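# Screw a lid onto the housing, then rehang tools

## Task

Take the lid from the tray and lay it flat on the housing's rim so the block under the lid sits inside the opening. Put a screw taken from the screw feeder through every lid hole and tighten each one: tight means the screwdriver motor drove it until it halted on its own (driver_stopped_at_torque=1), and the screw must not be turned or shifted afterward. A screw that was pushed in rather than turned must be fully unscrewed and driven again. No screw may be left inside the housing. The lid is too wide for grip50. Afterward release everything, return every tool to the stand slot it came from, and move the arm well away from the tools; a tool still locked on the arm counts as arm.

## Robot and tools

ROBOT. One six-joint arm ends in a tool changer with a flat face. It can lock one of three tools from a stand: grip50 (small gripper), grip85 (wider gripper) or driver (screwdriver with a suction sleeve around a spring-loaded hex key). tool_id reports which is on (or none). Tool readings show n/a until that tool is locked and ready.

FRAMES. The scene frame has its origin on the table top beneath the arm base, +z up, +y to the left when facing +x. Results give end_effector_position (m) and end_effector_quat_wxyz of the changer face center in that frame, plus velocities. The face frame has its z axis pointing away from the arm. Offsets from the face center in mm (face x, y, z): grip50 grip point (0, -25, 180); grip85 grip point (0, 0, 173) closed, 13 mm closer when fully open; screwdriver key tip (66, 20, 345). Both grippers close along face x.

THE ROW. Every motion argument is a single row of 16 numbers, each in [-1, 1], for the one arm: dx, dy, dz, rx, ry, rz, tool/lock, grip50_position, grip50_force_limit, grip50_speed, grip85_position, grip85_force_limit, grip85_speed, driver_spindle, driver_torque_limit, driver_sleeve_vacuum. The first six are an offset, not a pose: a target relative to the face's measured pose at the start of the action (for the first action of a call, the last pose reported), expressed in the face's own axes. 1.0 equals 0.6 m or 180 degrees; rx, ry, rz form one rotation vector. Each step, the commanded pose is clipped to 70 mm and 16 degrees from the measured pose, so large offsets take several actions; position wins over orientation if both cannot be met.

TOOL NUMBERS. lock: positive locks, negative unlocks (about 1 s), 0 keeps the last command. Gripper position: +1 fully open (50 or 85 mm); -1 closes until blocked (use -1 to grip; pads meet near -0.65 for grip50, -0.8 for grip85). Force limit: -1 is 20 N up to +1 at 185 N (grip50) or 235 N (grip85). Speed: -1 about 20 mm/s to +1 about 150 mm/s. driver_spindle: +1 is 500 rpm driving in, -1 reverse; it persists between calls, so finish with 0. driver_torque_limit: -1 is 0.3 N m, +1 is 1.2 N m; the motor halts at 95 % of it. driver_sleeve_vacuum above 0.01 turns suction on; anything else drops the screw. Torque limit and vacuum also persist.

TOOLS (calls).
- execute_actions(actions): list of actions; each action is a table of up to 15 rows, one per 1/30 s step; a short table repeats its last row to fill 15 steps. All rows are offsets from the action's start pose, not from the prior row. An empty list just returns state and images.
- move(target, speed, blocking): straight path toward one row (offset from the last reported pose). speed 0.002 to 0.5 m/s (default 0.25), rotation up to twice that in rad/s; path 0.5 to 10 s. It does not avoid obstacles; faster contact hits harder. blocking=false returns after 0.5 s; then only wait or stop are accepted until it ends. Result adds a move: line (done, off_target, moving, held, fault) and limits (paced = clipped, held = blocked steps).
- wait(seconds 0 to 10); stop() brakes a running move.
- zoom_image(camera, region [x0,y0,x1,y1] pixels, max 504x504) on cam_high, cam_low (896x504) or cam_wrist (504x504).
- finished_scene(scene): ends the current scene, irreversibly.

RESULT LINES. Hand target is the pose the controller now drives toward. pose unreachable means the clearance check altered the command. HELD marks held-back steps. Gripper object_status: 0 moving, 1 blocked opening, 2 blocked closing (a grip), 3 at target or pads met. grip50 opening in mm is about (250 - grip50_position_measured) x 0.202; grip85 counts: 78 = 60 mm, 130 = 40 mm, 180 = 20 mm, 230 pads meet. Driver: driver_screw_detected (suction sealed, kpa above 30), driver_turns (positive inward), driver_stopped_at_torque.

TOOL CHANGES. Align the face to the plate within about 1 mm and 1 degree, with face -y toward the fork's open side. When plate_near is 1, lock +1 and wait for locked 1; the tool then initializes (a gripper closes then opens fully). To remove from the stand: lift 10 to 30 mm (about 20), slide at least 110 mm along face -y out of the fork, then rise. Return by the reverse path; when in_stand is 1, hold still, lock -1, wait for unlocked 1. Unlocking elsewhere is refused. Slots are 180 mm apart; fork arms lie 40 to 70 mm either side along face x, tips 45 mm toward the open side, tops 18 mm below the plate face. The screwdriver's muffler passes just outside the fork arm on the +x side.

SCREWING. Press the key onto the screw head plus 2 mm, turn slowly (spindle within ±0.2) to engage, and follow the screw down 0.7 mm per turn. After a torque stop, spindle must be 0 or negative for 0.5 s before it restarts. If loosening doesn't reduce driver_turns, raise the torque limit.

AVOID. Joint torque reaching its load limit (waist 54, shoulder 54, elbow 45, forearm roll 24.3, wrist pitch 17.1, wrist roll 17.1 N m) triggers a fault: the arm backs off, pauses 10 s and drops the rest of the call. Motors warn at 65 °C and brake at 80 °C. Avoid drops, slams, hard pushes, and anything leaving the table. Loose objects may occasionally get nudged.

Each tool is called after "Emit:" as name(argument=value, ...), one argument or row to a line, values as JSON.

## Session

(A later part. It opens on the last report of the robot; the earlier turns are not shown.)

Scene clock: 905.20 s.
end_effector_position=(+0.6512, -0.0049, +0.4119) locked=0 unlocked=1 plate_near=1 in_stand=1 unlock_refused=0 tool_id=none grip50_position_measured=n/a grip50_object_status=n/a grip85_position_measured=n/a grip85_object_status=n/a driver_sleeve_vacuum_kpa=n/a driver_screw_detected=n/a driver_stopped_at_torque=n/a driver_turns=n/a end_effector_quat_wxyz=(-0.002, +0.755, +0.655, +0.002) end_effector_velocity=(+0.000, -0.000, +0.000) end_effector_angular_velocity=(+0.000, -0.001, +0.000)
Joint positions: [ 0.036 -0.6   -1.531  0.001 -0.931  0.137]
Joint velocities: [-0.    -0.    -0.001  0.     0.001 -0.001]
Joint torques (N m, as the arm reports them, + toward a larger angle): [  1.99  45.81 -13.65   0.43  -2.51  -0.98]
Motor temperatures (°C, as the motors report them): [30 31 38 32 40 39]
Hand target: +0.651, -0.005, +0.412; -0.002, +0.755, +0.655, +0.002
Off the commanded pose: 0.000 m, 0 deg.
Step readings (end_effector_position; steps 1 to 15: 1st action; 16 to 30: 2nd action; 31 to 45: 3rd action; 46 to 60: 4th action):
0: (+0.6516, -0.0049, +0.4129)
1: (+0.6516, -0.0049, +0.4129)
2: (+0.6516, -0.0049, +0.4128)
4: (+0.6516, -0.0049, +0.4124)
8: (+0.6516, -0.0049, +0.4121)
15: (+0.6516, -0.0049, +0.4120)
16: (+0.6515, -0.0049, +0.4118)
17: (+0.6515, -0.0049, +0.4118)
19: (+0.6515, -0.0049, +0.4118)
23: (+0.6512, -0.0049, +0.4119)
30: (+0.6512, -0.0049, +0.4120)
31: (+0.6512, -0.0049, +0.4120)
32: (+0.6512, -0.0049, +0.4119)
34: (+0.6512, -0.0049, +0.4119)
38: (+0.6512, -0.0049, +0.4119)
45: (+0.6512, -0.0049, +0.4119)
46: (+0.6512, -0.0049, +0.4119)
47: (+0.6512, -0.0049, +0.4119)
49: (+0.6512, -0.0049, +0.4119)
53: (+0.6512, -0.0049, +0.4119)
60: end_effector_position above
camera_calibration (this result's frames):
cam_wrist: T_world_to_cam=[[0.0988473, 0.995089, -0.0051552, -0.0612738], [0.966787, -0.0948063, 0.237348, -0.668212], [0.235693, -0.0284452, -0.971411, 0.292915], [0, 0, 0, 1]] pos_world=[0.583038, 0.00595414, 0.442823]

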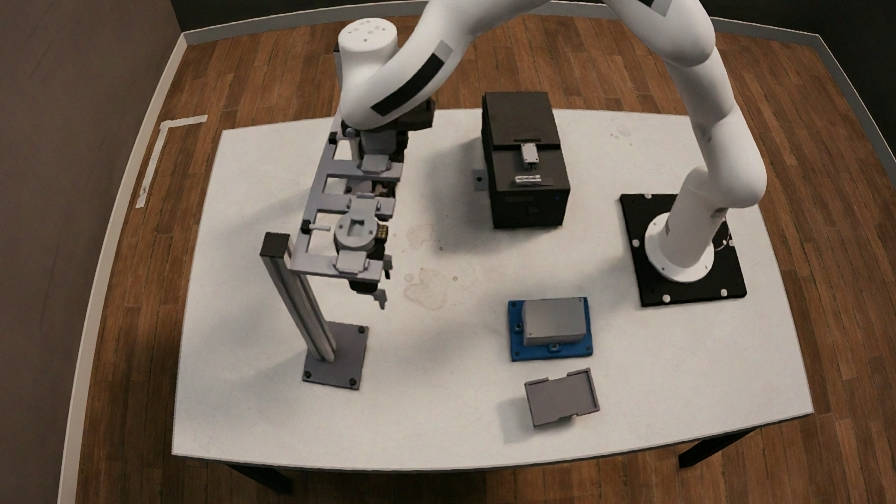

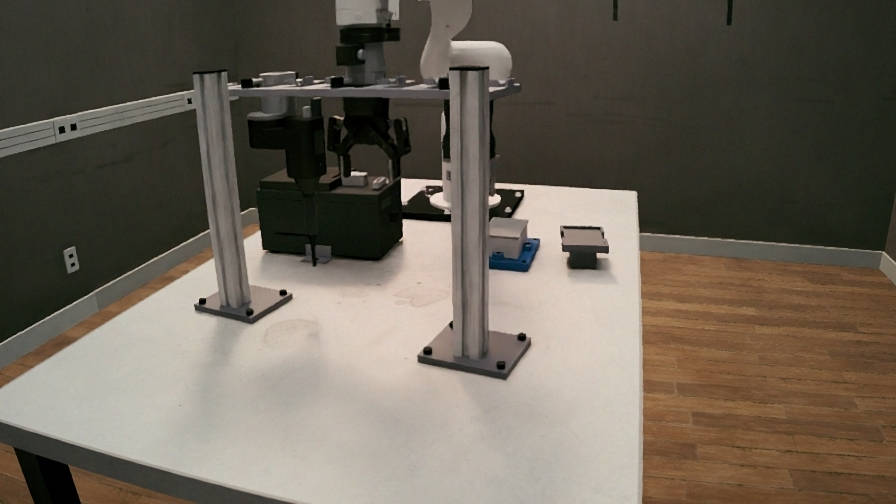

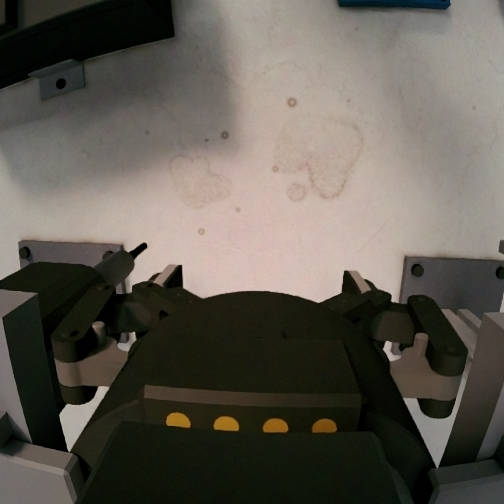

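Emit:
move(
  target=[0,0,-0.06,0,0,0,0,1,0,0,1,0,0,0,0,0],
  speed=0.08,
)

Emit:
move(
  target=[-0.3,0.0005,0.02,0,0,0,0,1,0,0,1,0,0,0,0,0],
  speed=0.2,
)

Scene clock: 912.60 s.
end_effector_position=(+0.6512, -0.0051, +0.4477) locked=0 unlocked=1 plate_near=0 in_stand=0 unlock_refused=0 tool_id=none grip50_position_measured=n/a grip50_object_status=n/a grip85_position_measured=n/a grip85_object_status=n/a driver_sleeve_vacuum_kpa=n/a driver_screw_detected=n/a driver_stopped_at_torque=n/a driver_turns=n/a end_effector_quat_wxyz=(-0.002, +0.755, +0.655, +0.002) end_effector_velocity=(-0.000, -0.001, +0.000) end_effector_angular_velocity=(-0.000, +0.003, -0.001)
Joint positions: [ 0.036 -0.575 -1.575  0.001 -1.001  0.137]
Joint velocities: [-0.001  0.    -0.    -0.    -0.003  0.   ]
Joint torques (N m, as the arm reports them, + toward a larger angle): [ -2.26  48.22 -17.9    0.43   0.    -0.28]
Motor temperatures (°C, as the motors report them): [30 31 38 32 40 39]
Hand target: +0.651, -0.005, +0.448; -0.002, +0.755, +0.655, +0.002
Off the commanded pose: 0.000 m, 0 deg.
move: done
camera_calibration (this result's frames):
cam_wrist: T_world_to_cam=[[0.0987223, 0.995102, -0.0051263, -0.0608411], [0.966885, -0.094702, 0.236993, -0.676575], [0.235347, -0.0283531, -0.971498, 0.32791], [0, 0, 0, 1]] pos_world=[0.583003, 0.00576731, 0.478596]

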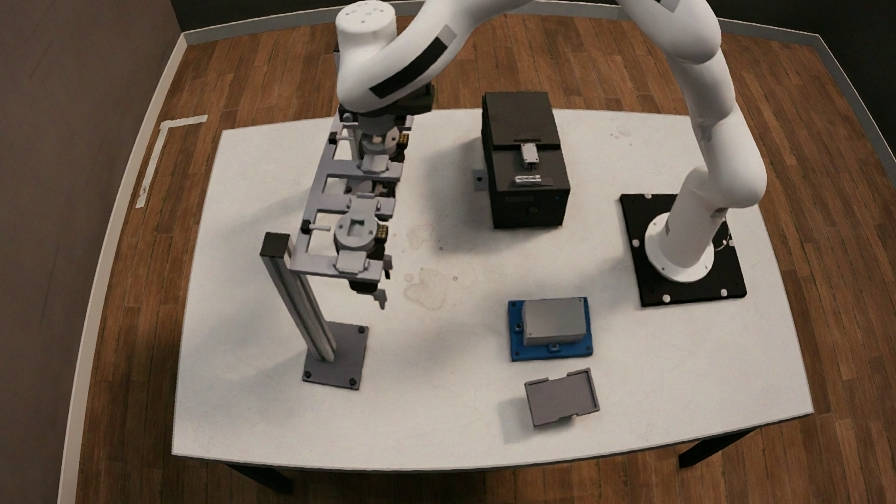

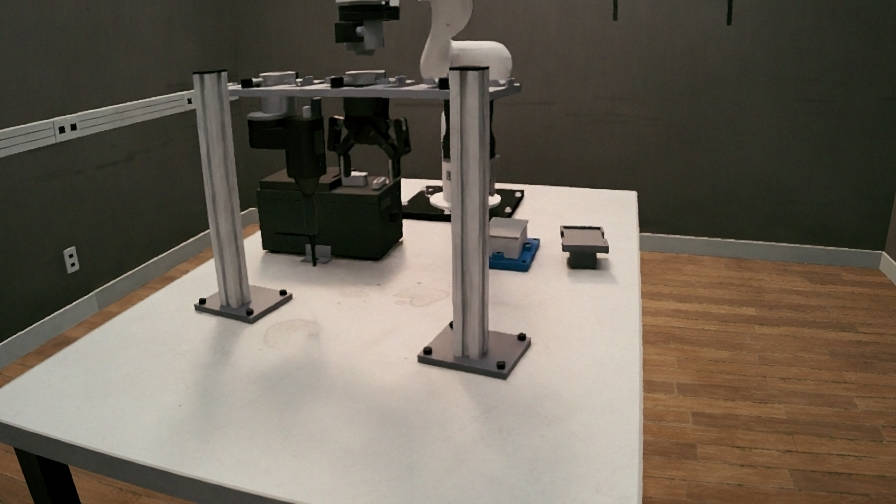

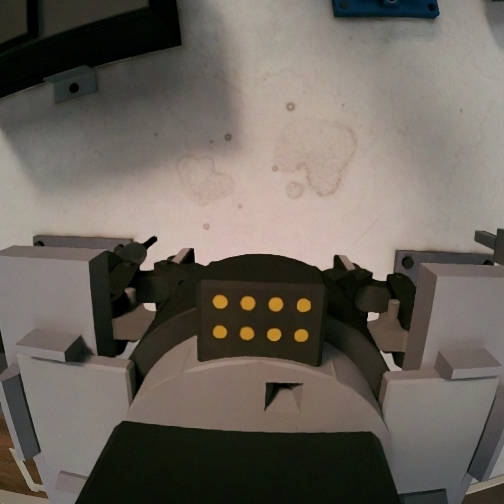

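Scene clock: 913.93 s.
end_effector_position=(+0.6258, -0.1829, +0.4348) locked=0 unlocked=1 plate_near=0 in_stand=0 unlock_refused=0 tool_id=none grip50_position_measured=n/a grip50_object_status=n/a grip85_position_measured=n/a grip85_object_status=n/a driver_sleeve_vacuum_kpa=n/a driver_screw_detected=n/a driver_stopped_at_torque=n/a driver_turns=n/a end_effector_quat_wxyz=(-0.002, +0.755, +0.655, +0.002) end_effector_velocity=(+0.000, -0.002, +0.000) end_effector_angular_velocity=(+0.000, -0.002, -0.001)
Joint positions: [-0.241 -0.583 -1.56   0.    -0.978 -0.139]
Joint velocities: [-0.002 -0.001 -0.002  0.001  0.001 -0.002]
Joint torques (N m, as the arm reports them, + toward a larger angle): [ -0.94  48.66 -17.82   0.23   0.02  -0.35]
Motor temperatures (°C, as the motors report them): [30 31 38 32 40 39]
Hand target: +0.626, -0.183, +0.435; -0.002, +0.755, +0.655, +0.002
Off the commanded pose: 0.000 m, 0 deg.
move: done
camera_calibration (this result's frames):
cam_wrist: T_world_to_cam=[[0.0984717, 0.995124, -0.00554525, 0.118907], [0.966821, -0.0943481, 0.237395, -0.665935], [0.235714, -0.028738, -0.971397, 0.315957], [0, 0, 0, 1]] pos_world=[0.557655, -0.172077, 0.465668]

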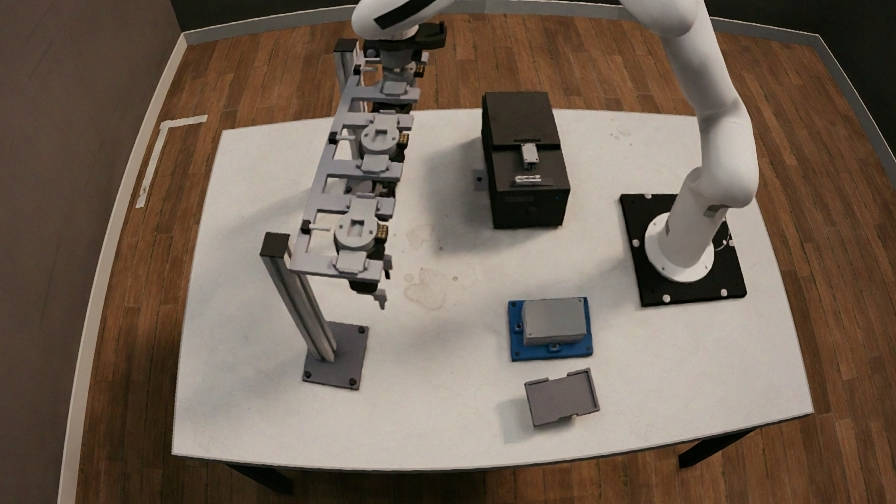

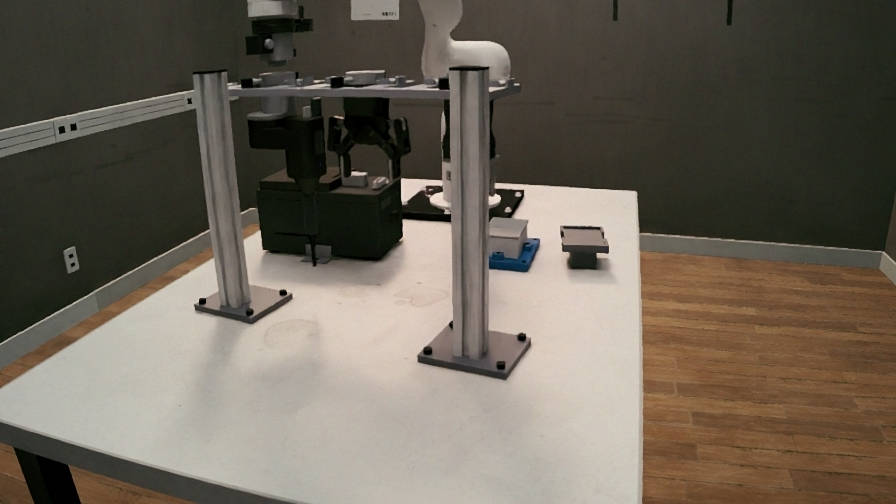

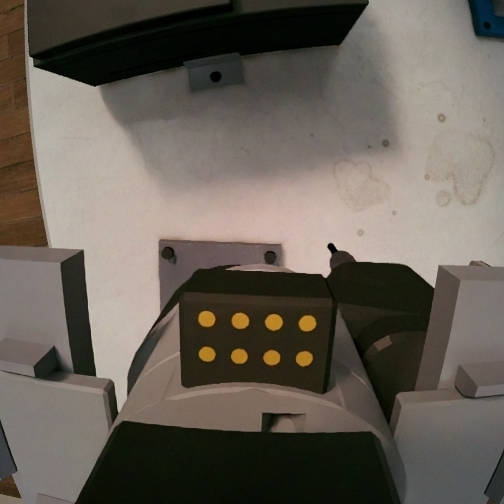

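Emit:
move(
  target=[0,-0.0063,0.017,0,0,-0.002,0,1,0,0,1,0,0,0,0,0],
  speed=0.03,
)

Scene clock: 933.73 s.
end_effector_position=(+0.6221, -0.1823, +0.4247) locked=0 unlocked=1 plate_near=0 in_stand=0 unlock_refused=0 tool_id=none grip50_position_measured=n/a grip50_object_status=n/a grip85_position_measured=n/a grip85_object_status=n/a driver_sleeve_vacuum_kpa=n/a driver_screw_detected=n/a driver_stopped_at_torque=n/a driver_turns=n/a end_effector_quat_wxyz=(-0.002, +0.753, +0.658, +0.002) end_effector_velocity=(+0.000, +0.000, +0.000) end_effector_angular_velocity=(-0.000, -0.002, +0.001)
Joint positions: [-0.242 -0.58  -1.533  0.    -0.953 -0.146]
Joint velocities: [ 0.     0.001  0.001  0.001  0.002 -0.001]
Joint torques (N m, as the arm reports them, + toward a larger angle): [ -2.18  47.73 -17.76   0.31  -0.04  -0.17]
Motor temperatures (°C, as the motors report them): [30 31 38 32 40 39]
Hand target: +0.622, -0.182, +0.425; -0.002, +0.753, +0.658, +0.002
Off the commanded pose: 0.000 m, 0 deg.
move: done
camera_calibration (this result's frames):
cam_wrist: T_world_to_cam=[[0.0922958, 0.995716, -0.00557251, 0.122599], [0.967378, -0.0883403, 0.237435, -0.659149], [0.235926, -0.027305, -0.971387, 0.307144], [0, 0, 0, 1]] pos_world=[0.553868, -0.171917, 0.455544]

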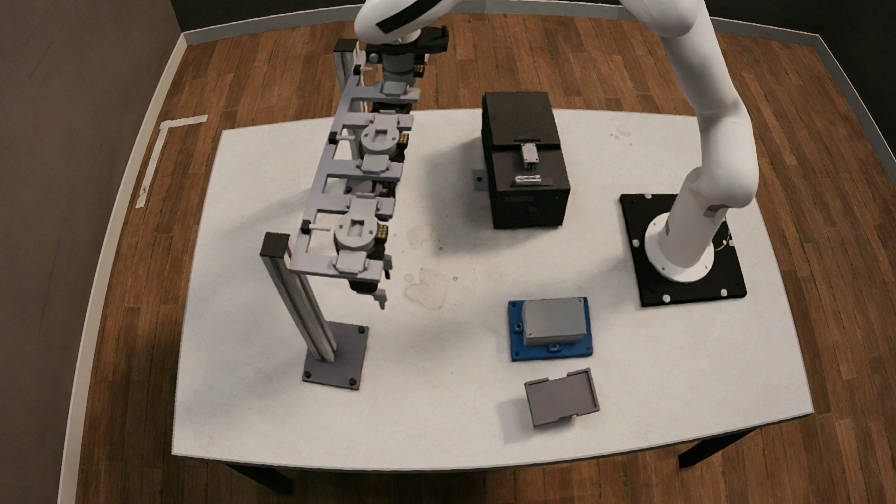

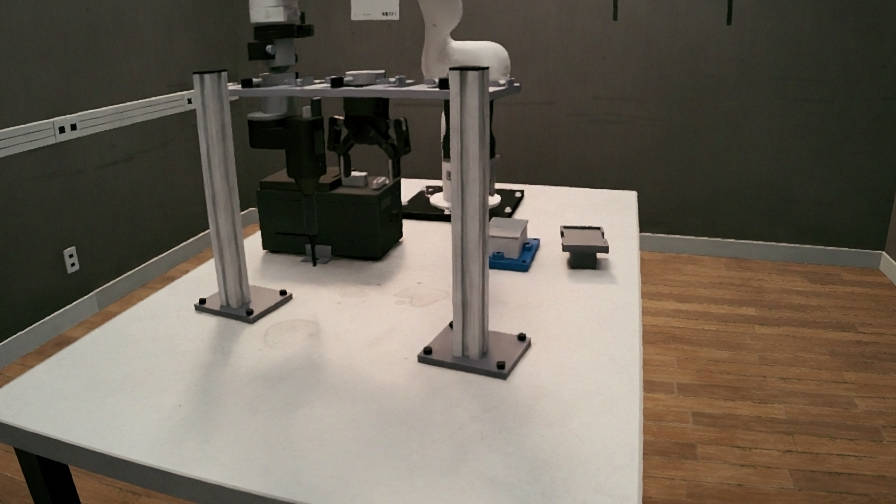

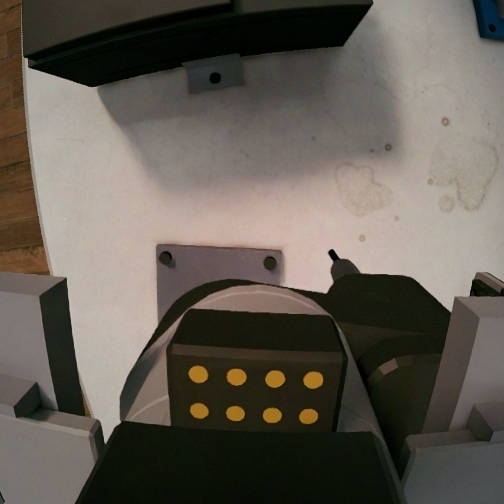

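Emit:
execute_actions(
  actions=[
    [[0,0.0004,0.004,0,0,0,0,1,0,0,1,0,0,0,0,0]],
    [[0,0,0.003,0,0,0,0,1,0,0,1,0,0,0,0,0]],
    [[0,0,0.003,0,0,0,0,1,0,0,1,0,0,0,0,0]],
  ],
)

Scene clock: 941.27 s.
end_effector_position=(+0.6224, -0.1823, +0.4187) locked=0 unlocked=1 plate_near=0 in_stand=0 unlock_refused=0 tool_id=none grip50_position_measured=n/a grip50_object_status=n/a grip85_position_measured=n/a grip85_object_status=n/a driver_sleeve_vacuum_kpa=n/a driver_screw_detected=n/a driver_stopped_at_torque=n/a driver_turns=n/a end_effector_quat_wxyz=(-0.002, +0.753, +0.658, +0.002) end_effector_velocity=(+0.000, -0.000, +0.000) end_effector_angular_velocity=(-0.001, -0.001, +0.000)
Joint positions: [-0.242 -0.585 -1.527  0.    -0.942 -0.146]
Joint velocities: [ 0.     0.    -0.001 -0.001  0.     0.   ]
Joint torques (N m, as the arm reports them, + toward a larger angle): [ -1.2   48.86 -17.75   0.01   0.01  -0.37]
Motor temperatures (°C, as the motors report them): [30 31 38 32 40 39]
Hand target: +0.622, -0.182, +0.419; -0.002, +0.753, +0.658, +0.002
Off the commanded pose: 0.000 m, 0 deg.
Step readings (end_effector_position; steps 1 to 15: 1st action; 16 to 30: 2nd action; 31 to 45: 3rd action):
0: (+0.6221, -0.1823, +0.4246)
1: (+0.6221, -0.1823, +0.4246)
2: (+0.6222, -0.1824, +0.4243)
4: (+0.6223, -0.1824, +0.4231)
8: (+0.6223, -0.1824, +0.4223)
15: (+0.6224, -0.1824, +0.4223)
16: (+0.6224, -0.1824, +0.4223)
17: (+0.6224, -0.1824, +0.4221)
19: (+0.6224, -0.1824, +0.4211)
23: (+0.6223, -0.1823, +0.4205)
30: (+0.6224, -0.1824, +0.4205)
31: (+0.6224, -0.1824, +0.4205)
32: (+0.6224, -0.1824, +0.4203)
34: (+0.6224, -0.1823, +0.4194)
38: (+0.6223, -0.1823, +0.4187)
45: end_effector_position above
camera_calibration (this result's frames):
cam_wrist: T_world_to_cam=[[0.0923131, 0.995714, -0.00559734, 0.122549], [0.967359, -0.0883491, 0.237511, -0.657995], [0.235999, -0.02734, -0.971369, 0.301251], [0, 0, 0, 1]] pos_world=[0.55411, -0.171921, 0.449593]

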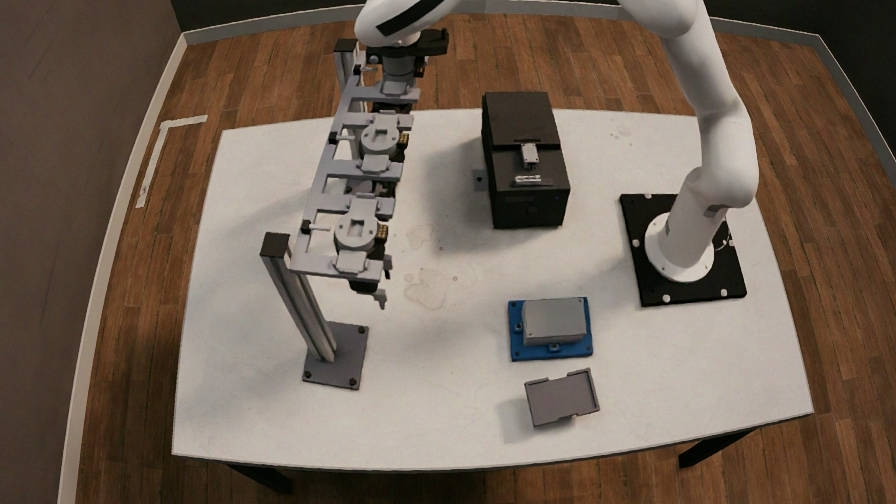

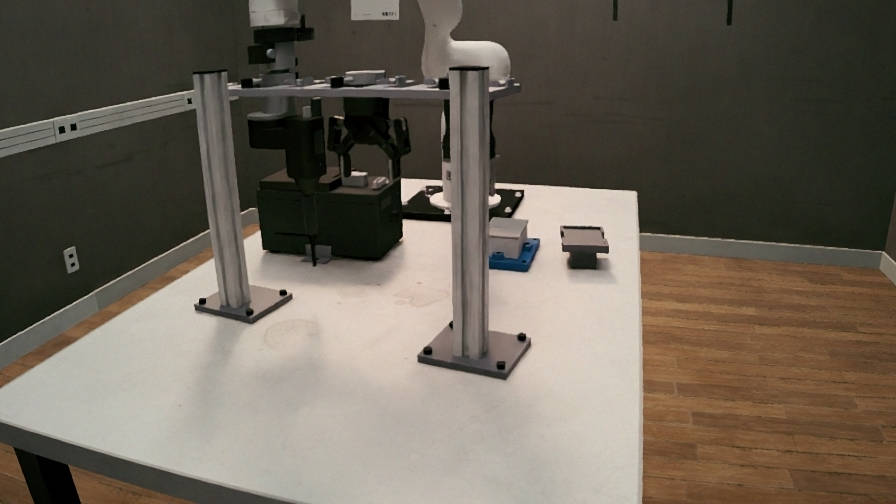

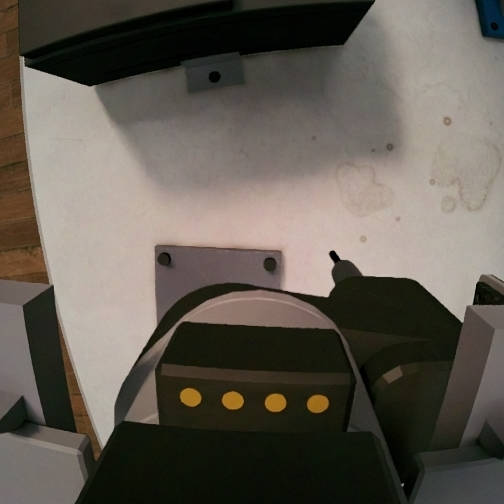

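Emit:
execute_actions(
  actions=[
    [[0,0,0.003,0,0,0,0,1,0,0,1,0,0,0,0,0]],
    [[0,0,0.003,0,0,0,0,1,0,0,1,0,0,0,0,0]],
    [[0,0,0.003,0,0,0,0,1,0,0,1,0,0,0,0,0]],
    [[0,0,0.002,0,0,0,0,1,0,0,1,0,0,0,0,0]],
  ],
)

Scene clock: 949.27 s.
end_effector_position=(+0.6225, -0.1824, +0.4127) locked=0 unlocked=1 plate_near=0 in_stand=1 unlock_refused=0 tool_id=none grip50_position_measured=n/a grip50_object_status=n/a grip85_position_measured=n/a grip85_object_status=n/a driver_sleeve_vacuum_kpa=n/a driver_screw_detected=n/a driver_stopped_at_torque=n/a driver_turns=n/a end_effector_quat_wxyz=(-0.002, +0.753, +0.658, +0.003) end_effector_velocity=(+0.000, -0.000, -0.000) end_effector_angular_velocity=(-0.000, -0.000, +0.001)
Joint positions: [-0.242 -0.59  -1.52   0.    -0.929 -0.146]
Joint velocities: [ 0.    -0.001 -0.    -0.001  0.001 -0.   ]
Joint torques (N m, as the arm reports them, + toward a larger angle): [ -0.71  37.85 -12.98  -0.23  -0.46  -0.9 ]
Motor temperatures (°C, as the motors report them): [30 31 38 32 40 39]
Hand target: +0.622, -0.182, +0.412; -0.002, +0.753, +0.658, +0.002
Off the commanded pose: 0.000 m, 0 deg.
Step readings (end_effector_position; steps 1 to 15: 1st action; 16 to 30: 2nd action; 31 to 45: 3rd action; 46 to 60: 4th action):
0: (+0.6224, -0.1823, +0.4187)
1: (+0.6224, -0.1823, +0.4187)
2: (+0.6224, -0.1824, +0.4185)
4: (+0.6225, -0.1824, +0.4177)
8: (+0.6225, -0.1824, +0.4170)
15: (+0.6224, -0.1824, +0.4170)
16: (+0.6224, -0.1824, +0.4170)
17: (+0.6225, -0.1824, +0.4168)
19: (+0.6225, -0.1824, +0.4159)
23: (+0.6226, -0.1824, +0.4155)
30: (+0.6225, -0.1824, +0.4153)
31: (+0.6225, -0.1824, +0.4152)
32: (+0.6225, -0.1824, +0.4150)
34: (+0.6225, -0.1825, +0.4143)
38: (+0.6224, -0.1825, +0.4135)
45: (+0.6224, -0.1825, +0.4135)
46: (+0.6224, -0.1824, +0.4135)
47: (+0.6224, -0.1825, +0.4134)
49: (+0.6224, -0.1824, +0.4130)
53: (+0.6225, -0.1824, +0.4128)
60: end_effector_position above
camera_calibration (this result's frames):
cam_wrist: T_world_to_cam=[[0.0926753, 0.995679, -0.00582523, 0.122425], [0.967045, -0.0886136, 0.238689, -0.65707], [0.237142, -0.0277538, -0.971079, 0.294416], [0, 0, 0, 1]] pos_world=[0.554251, -0.17195, 0.44345]

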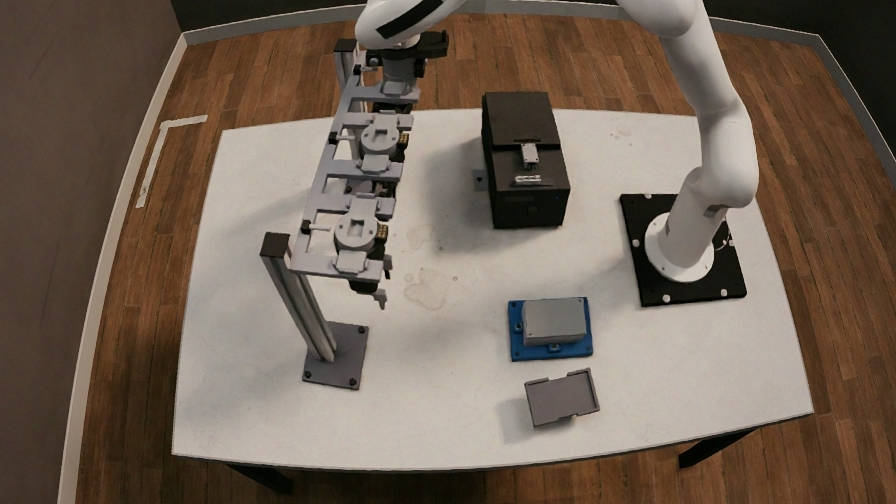

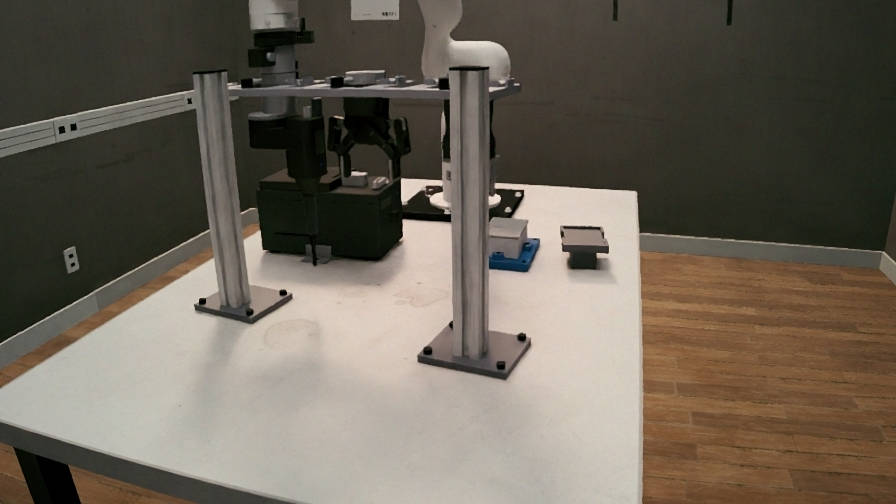

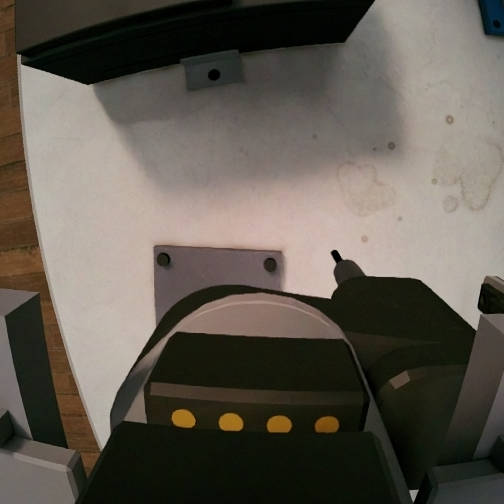

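Emit:
execute_actions(
  actions=[
    [[0,0,0.001,0,0,0,0,0,0,0,0,0,0,0,0,0]],
  ],
)

Scene clock: 985.80 s.
end_effector_position=(+0.6225, -0.1824, +0.4121) locked=0 unlocked=1 plate_near=0 in_stand=1 unlock_refused=0 tool_id=none grip50_position_measured=n/a grip50_object_status=n/a grip85_position_measured=n/a grip85_object_status=n/a driver_sleeve_vacuum_kpa=n/a driver_screw_detected=n/a driver_stopped_at_torque=n/a driver_turns=n/a end_effector_quat_wxyz=(-0.002, +0.753, +0.657, +0.003) end_effector_velocity=(+0.000, +0.000, -0.000) end_effector_angular_velocity=(-0.000, -0.001, -0.001)
Joint positions: [-0.242 -0.59  -1.519  0.    -0.928 -0.146]
Joint velocities: [ 0.    -0.001  0.     0.     0.002  0.001]
Joint torques (N m, as the arm reports them, + toward a larger angle): [-3.58 27.06 -8.04 -0.77 -1.18 -1.55]
Motor temperatures (°C, as the motors report them): [30 31 37 32 40 39]
Hand target: +0.623, -0.182, +0.412; -0.002, +0.753, +0.658, +0.003
Off the commanded pose: 0.000 m, 0 deg.
Step readings (end_effector_position):
0: (+0.6224, -0.1824, +0.4123)
1: (+0.6224, -0.1824, +0.4123)
2: (+0.6224, -0.1824, +0.4123)
4: (+0.6224, -0.1824, +0.4123)
8: (+0.6225, -0.1824, +0.4122)
15: end_effector_position above
camera_calibration (this result's frames):
cam_wrist: T_world_to_cam=[[0.092781, 0.995669, -0.00586716, 0.122408], [0.967006, -0.0887027, 0.238814, -0.656997], [0.237259, -0.0278309, -0.971048, 0.293789], [0, 0, 0, 1]] pos_world=[0.554258, -0.171979, 0.442901]

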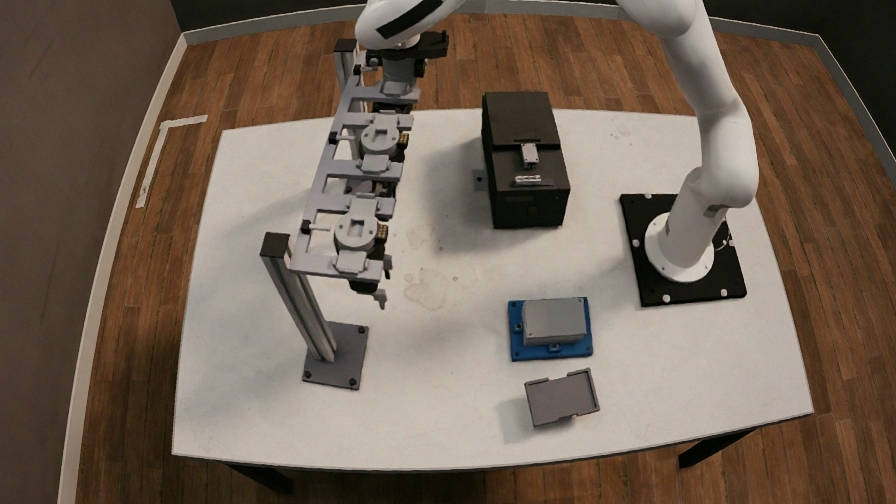

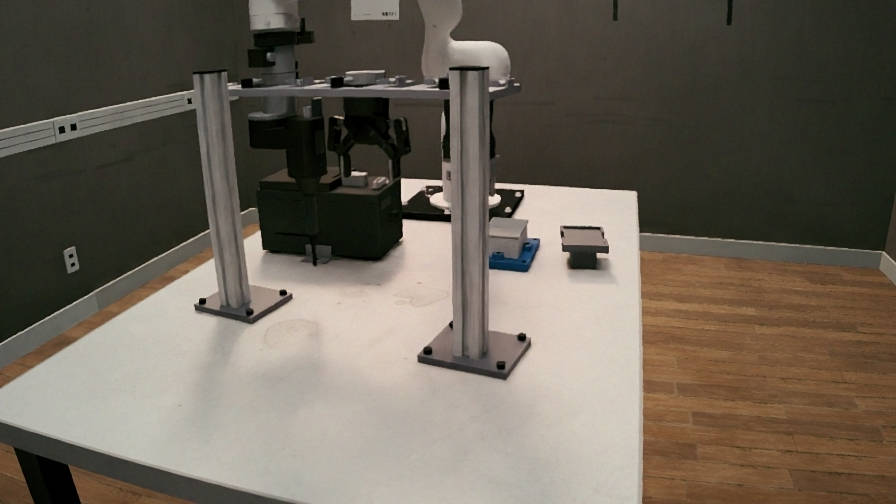

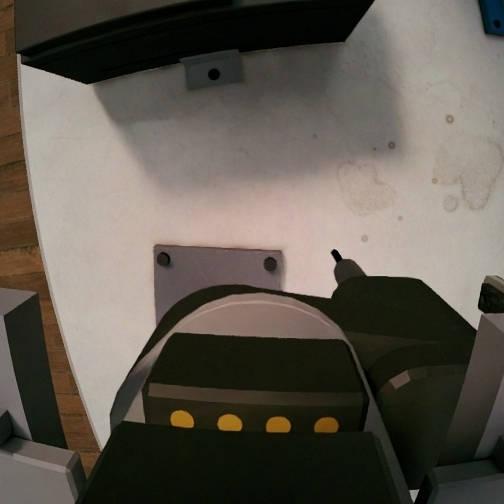

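Emit:
execute_actions(
  actions=[
    [[0,0,0.001,0,0,0,0,0,0,0,0,0,0,0,0,0]],
  ],
)

Scene clock: 999.33 s.
end_effector_position=(+0.6227, -0.1824, +0.4118) locked=0 unlocked=1 plate_near=1 in_stand=1 unlock_refused=0 tool_id=none grip50_position_measured=n/a grip50_object_status=n/a grip85_position_measured=n/a grip85_object_status=n/a driver_sleeve_vacuum_kpa=n/a driver_screw_detected=n/a driver_stopped_at_torque=n/a driver_turns=n/a end_effector_quat_wxyz=(-0.001, +0.754, +0.657, +0.003) end_effector_velocity=(-0.000, -0.000, -0.000) end_effector_angular_velocity=(-0.000, +0.001, -0.001)
Joint positions: [-0.242 -0.591 -1.519  0.    -0.927 -0.145]
Joint velocities: [-0.    -0.001  0.    -0.001 -0.     0.001]
Joint torques (N m, as the arm reports them, + toward a larger angle): [-4.12 23.92 -6.84 -0.69 -1.46 -1.85]
Motor temperatures (°C, as the motors report them): [30 31 37 32 40 39]
Hand target: +0.623, -0.182, +0.412; -0.002, +0.753, +0.657, +0.003
Off the commanded pose: 0.000 m, 0 deg.
Step readings (end_effector_position):
0: (+0.6225, -0.1824, +0.4121)
1: (+0.6225, -0.1824, +0.4121)
2: (+0.6225, -0.1824, +0.4120)
4: (+0.6227, -0.1824, +0.4118)
8: (+0.6227, -0.1824, +0.4118)
15: end_effector_position above
camera_calibration (this result's frames):
cam_wrist: T_world_to_cam=[[0.0932688, 0.995623, -0.00593454, 0.122084], [0.966832, -0.089145, 0.239349, -0.657233], [0.237773, -0.0280615, -0.970915, 0.29297], [0, 0, 0, 1]] pos_world=[0.554387, -0.171918, 0.442482]

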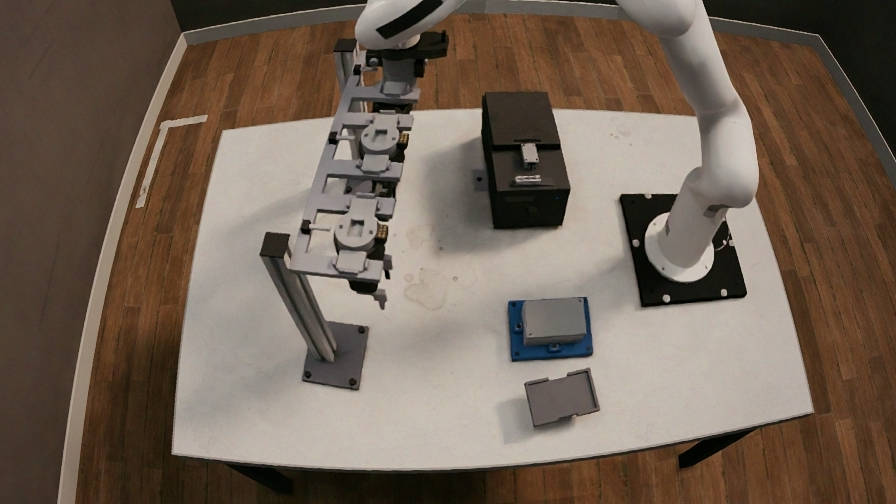

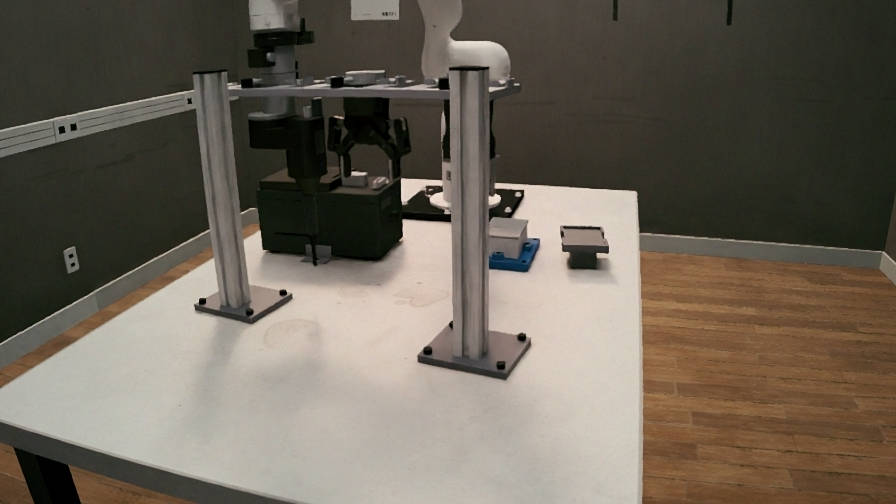

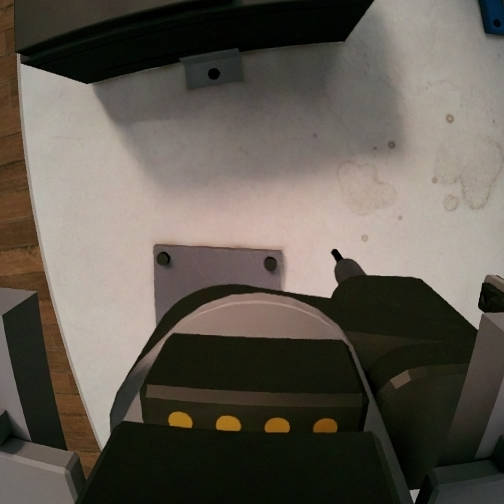

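plate_near=1. Lock.

Emit:
execute_actions(
  actions=[
    [[0,0,0,0,0,0,1,0,0,0,0,0,0,0,0,0]],
    [[0,0,0,0,0,0,1,0,0,0,0,0,0,0,0,0]],
    [[0,0,0,0,0,0,1,0,0,0,0,0,0,0,0,0]],
  ],
)

Scene clock: 1005.13 s.
end_effector_position=(+0.6232, -0.1827, +0.4119) locked=1 unlocked=0 plate_near=1 in_stand=1 unlock_refused=0 tool_id=driver grip50_position_measured=n/a grip50_object_status=n/a grip85_position_measured=n/a grip85_object_status=n/a driver_sleeve_vacuum_kpa=n/a driver_screw_detected=n/a driver_stopped_at_torque=n/a driver_turns=n/a end_effector_quat_wxyz=(-0.000, +0.755, +0.656, +0.004) end_effector_velocity=(+0.000, +0.000, +0.000) end_effector_angular_velocity=(-0.000, -0.001, +0.000)
Joint positions: [-0.242 -0.591 -1.52   0.001 -0.924 -0.142]
Joint velocities: [ 0.     0.    -0.001 -0.     0.     0.   ]
Joint torques (N m, as the arm reports them, + toward a larger angle): [ -3.77  55.02 -14.9    0.53  -4.1   -1.62]
Motor temperatures (°C, as the motors report them): [30 31 37 32 40 39]
Hand target: +0.623, -0.183, +0.412; -0.000, +0.755, +0.656, +0.004
Off the commanded pose: 0.000 m, 0 deg.
Step readings (end_effector_position; steps 1 to 15: 1st action; 16 to 30: 2nd action; 31 to 45: 3rd action):
0: (+0.6227, -0.1825, +0.4117)
1: (+0.6227, -0.1825, +0.4117)
2: (+0.6227, -0.1825, +0.4117)
4: (+0.6227, -0.1825, +0.4117)
8: (+0.6227, -0.1825, +0.4117)
15: (+0.6228, -0.1825, +0.4117)
16: (+0.6228, -0.1825, +0.4116)
17: (+0.6229, -0.1825, +0.4114)
19: (+0.6230, -0.1825, +0.4112)
23: (+0.6231, -0.1826, +0.4113)
30: (+0.6232, -0.1827, +0.4119)
31: (+0.6232, -0.1827, +0.4119)
32: (+0.6232, -0.1827, +0.4119)
34: (+0.6232, -0.1827, +0.4119)
38: (+0.6232, -0.1827, +0.4119)
45: end_effector_position above
camera_calibration (this result's frames):
cam_wrist: T_world_to_cam=[[0.0965192, 0.995311, -0.00634422, 0.120391], [0.965914, -0.0921264, 0.241917, -0.65887], [0.240198, -0.0294776, -0.970276, 0.290981], [0, 0, 0, 1]] pos_world=[0.554899, -0.171948, 0.442487]

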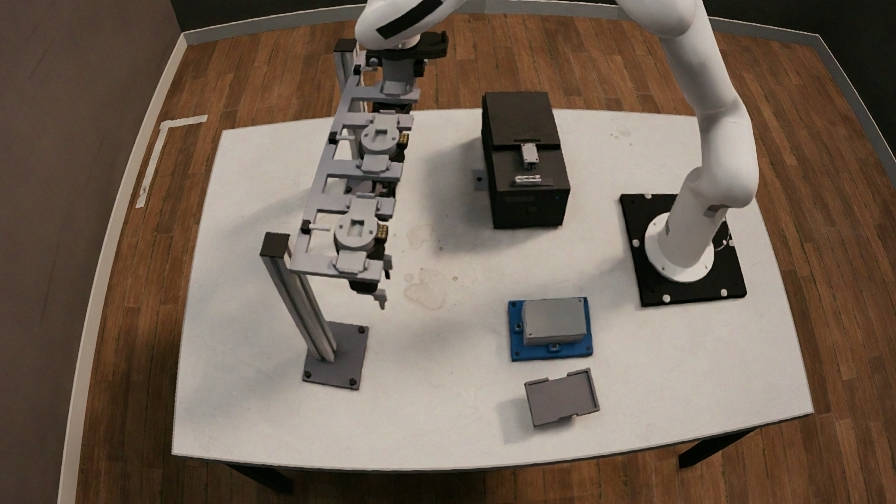

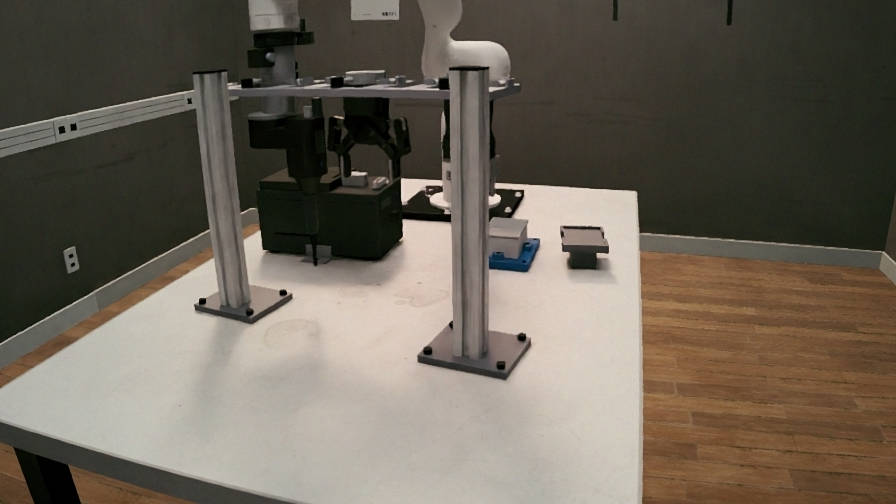

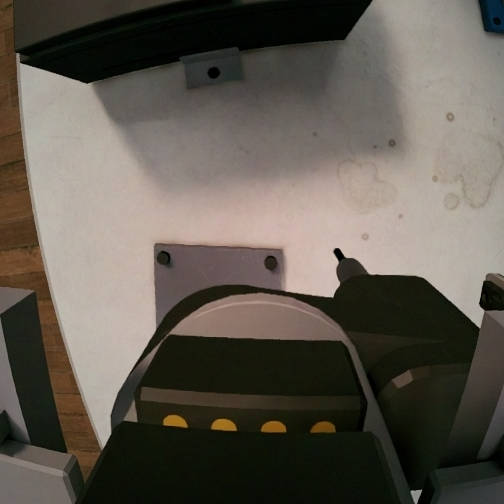

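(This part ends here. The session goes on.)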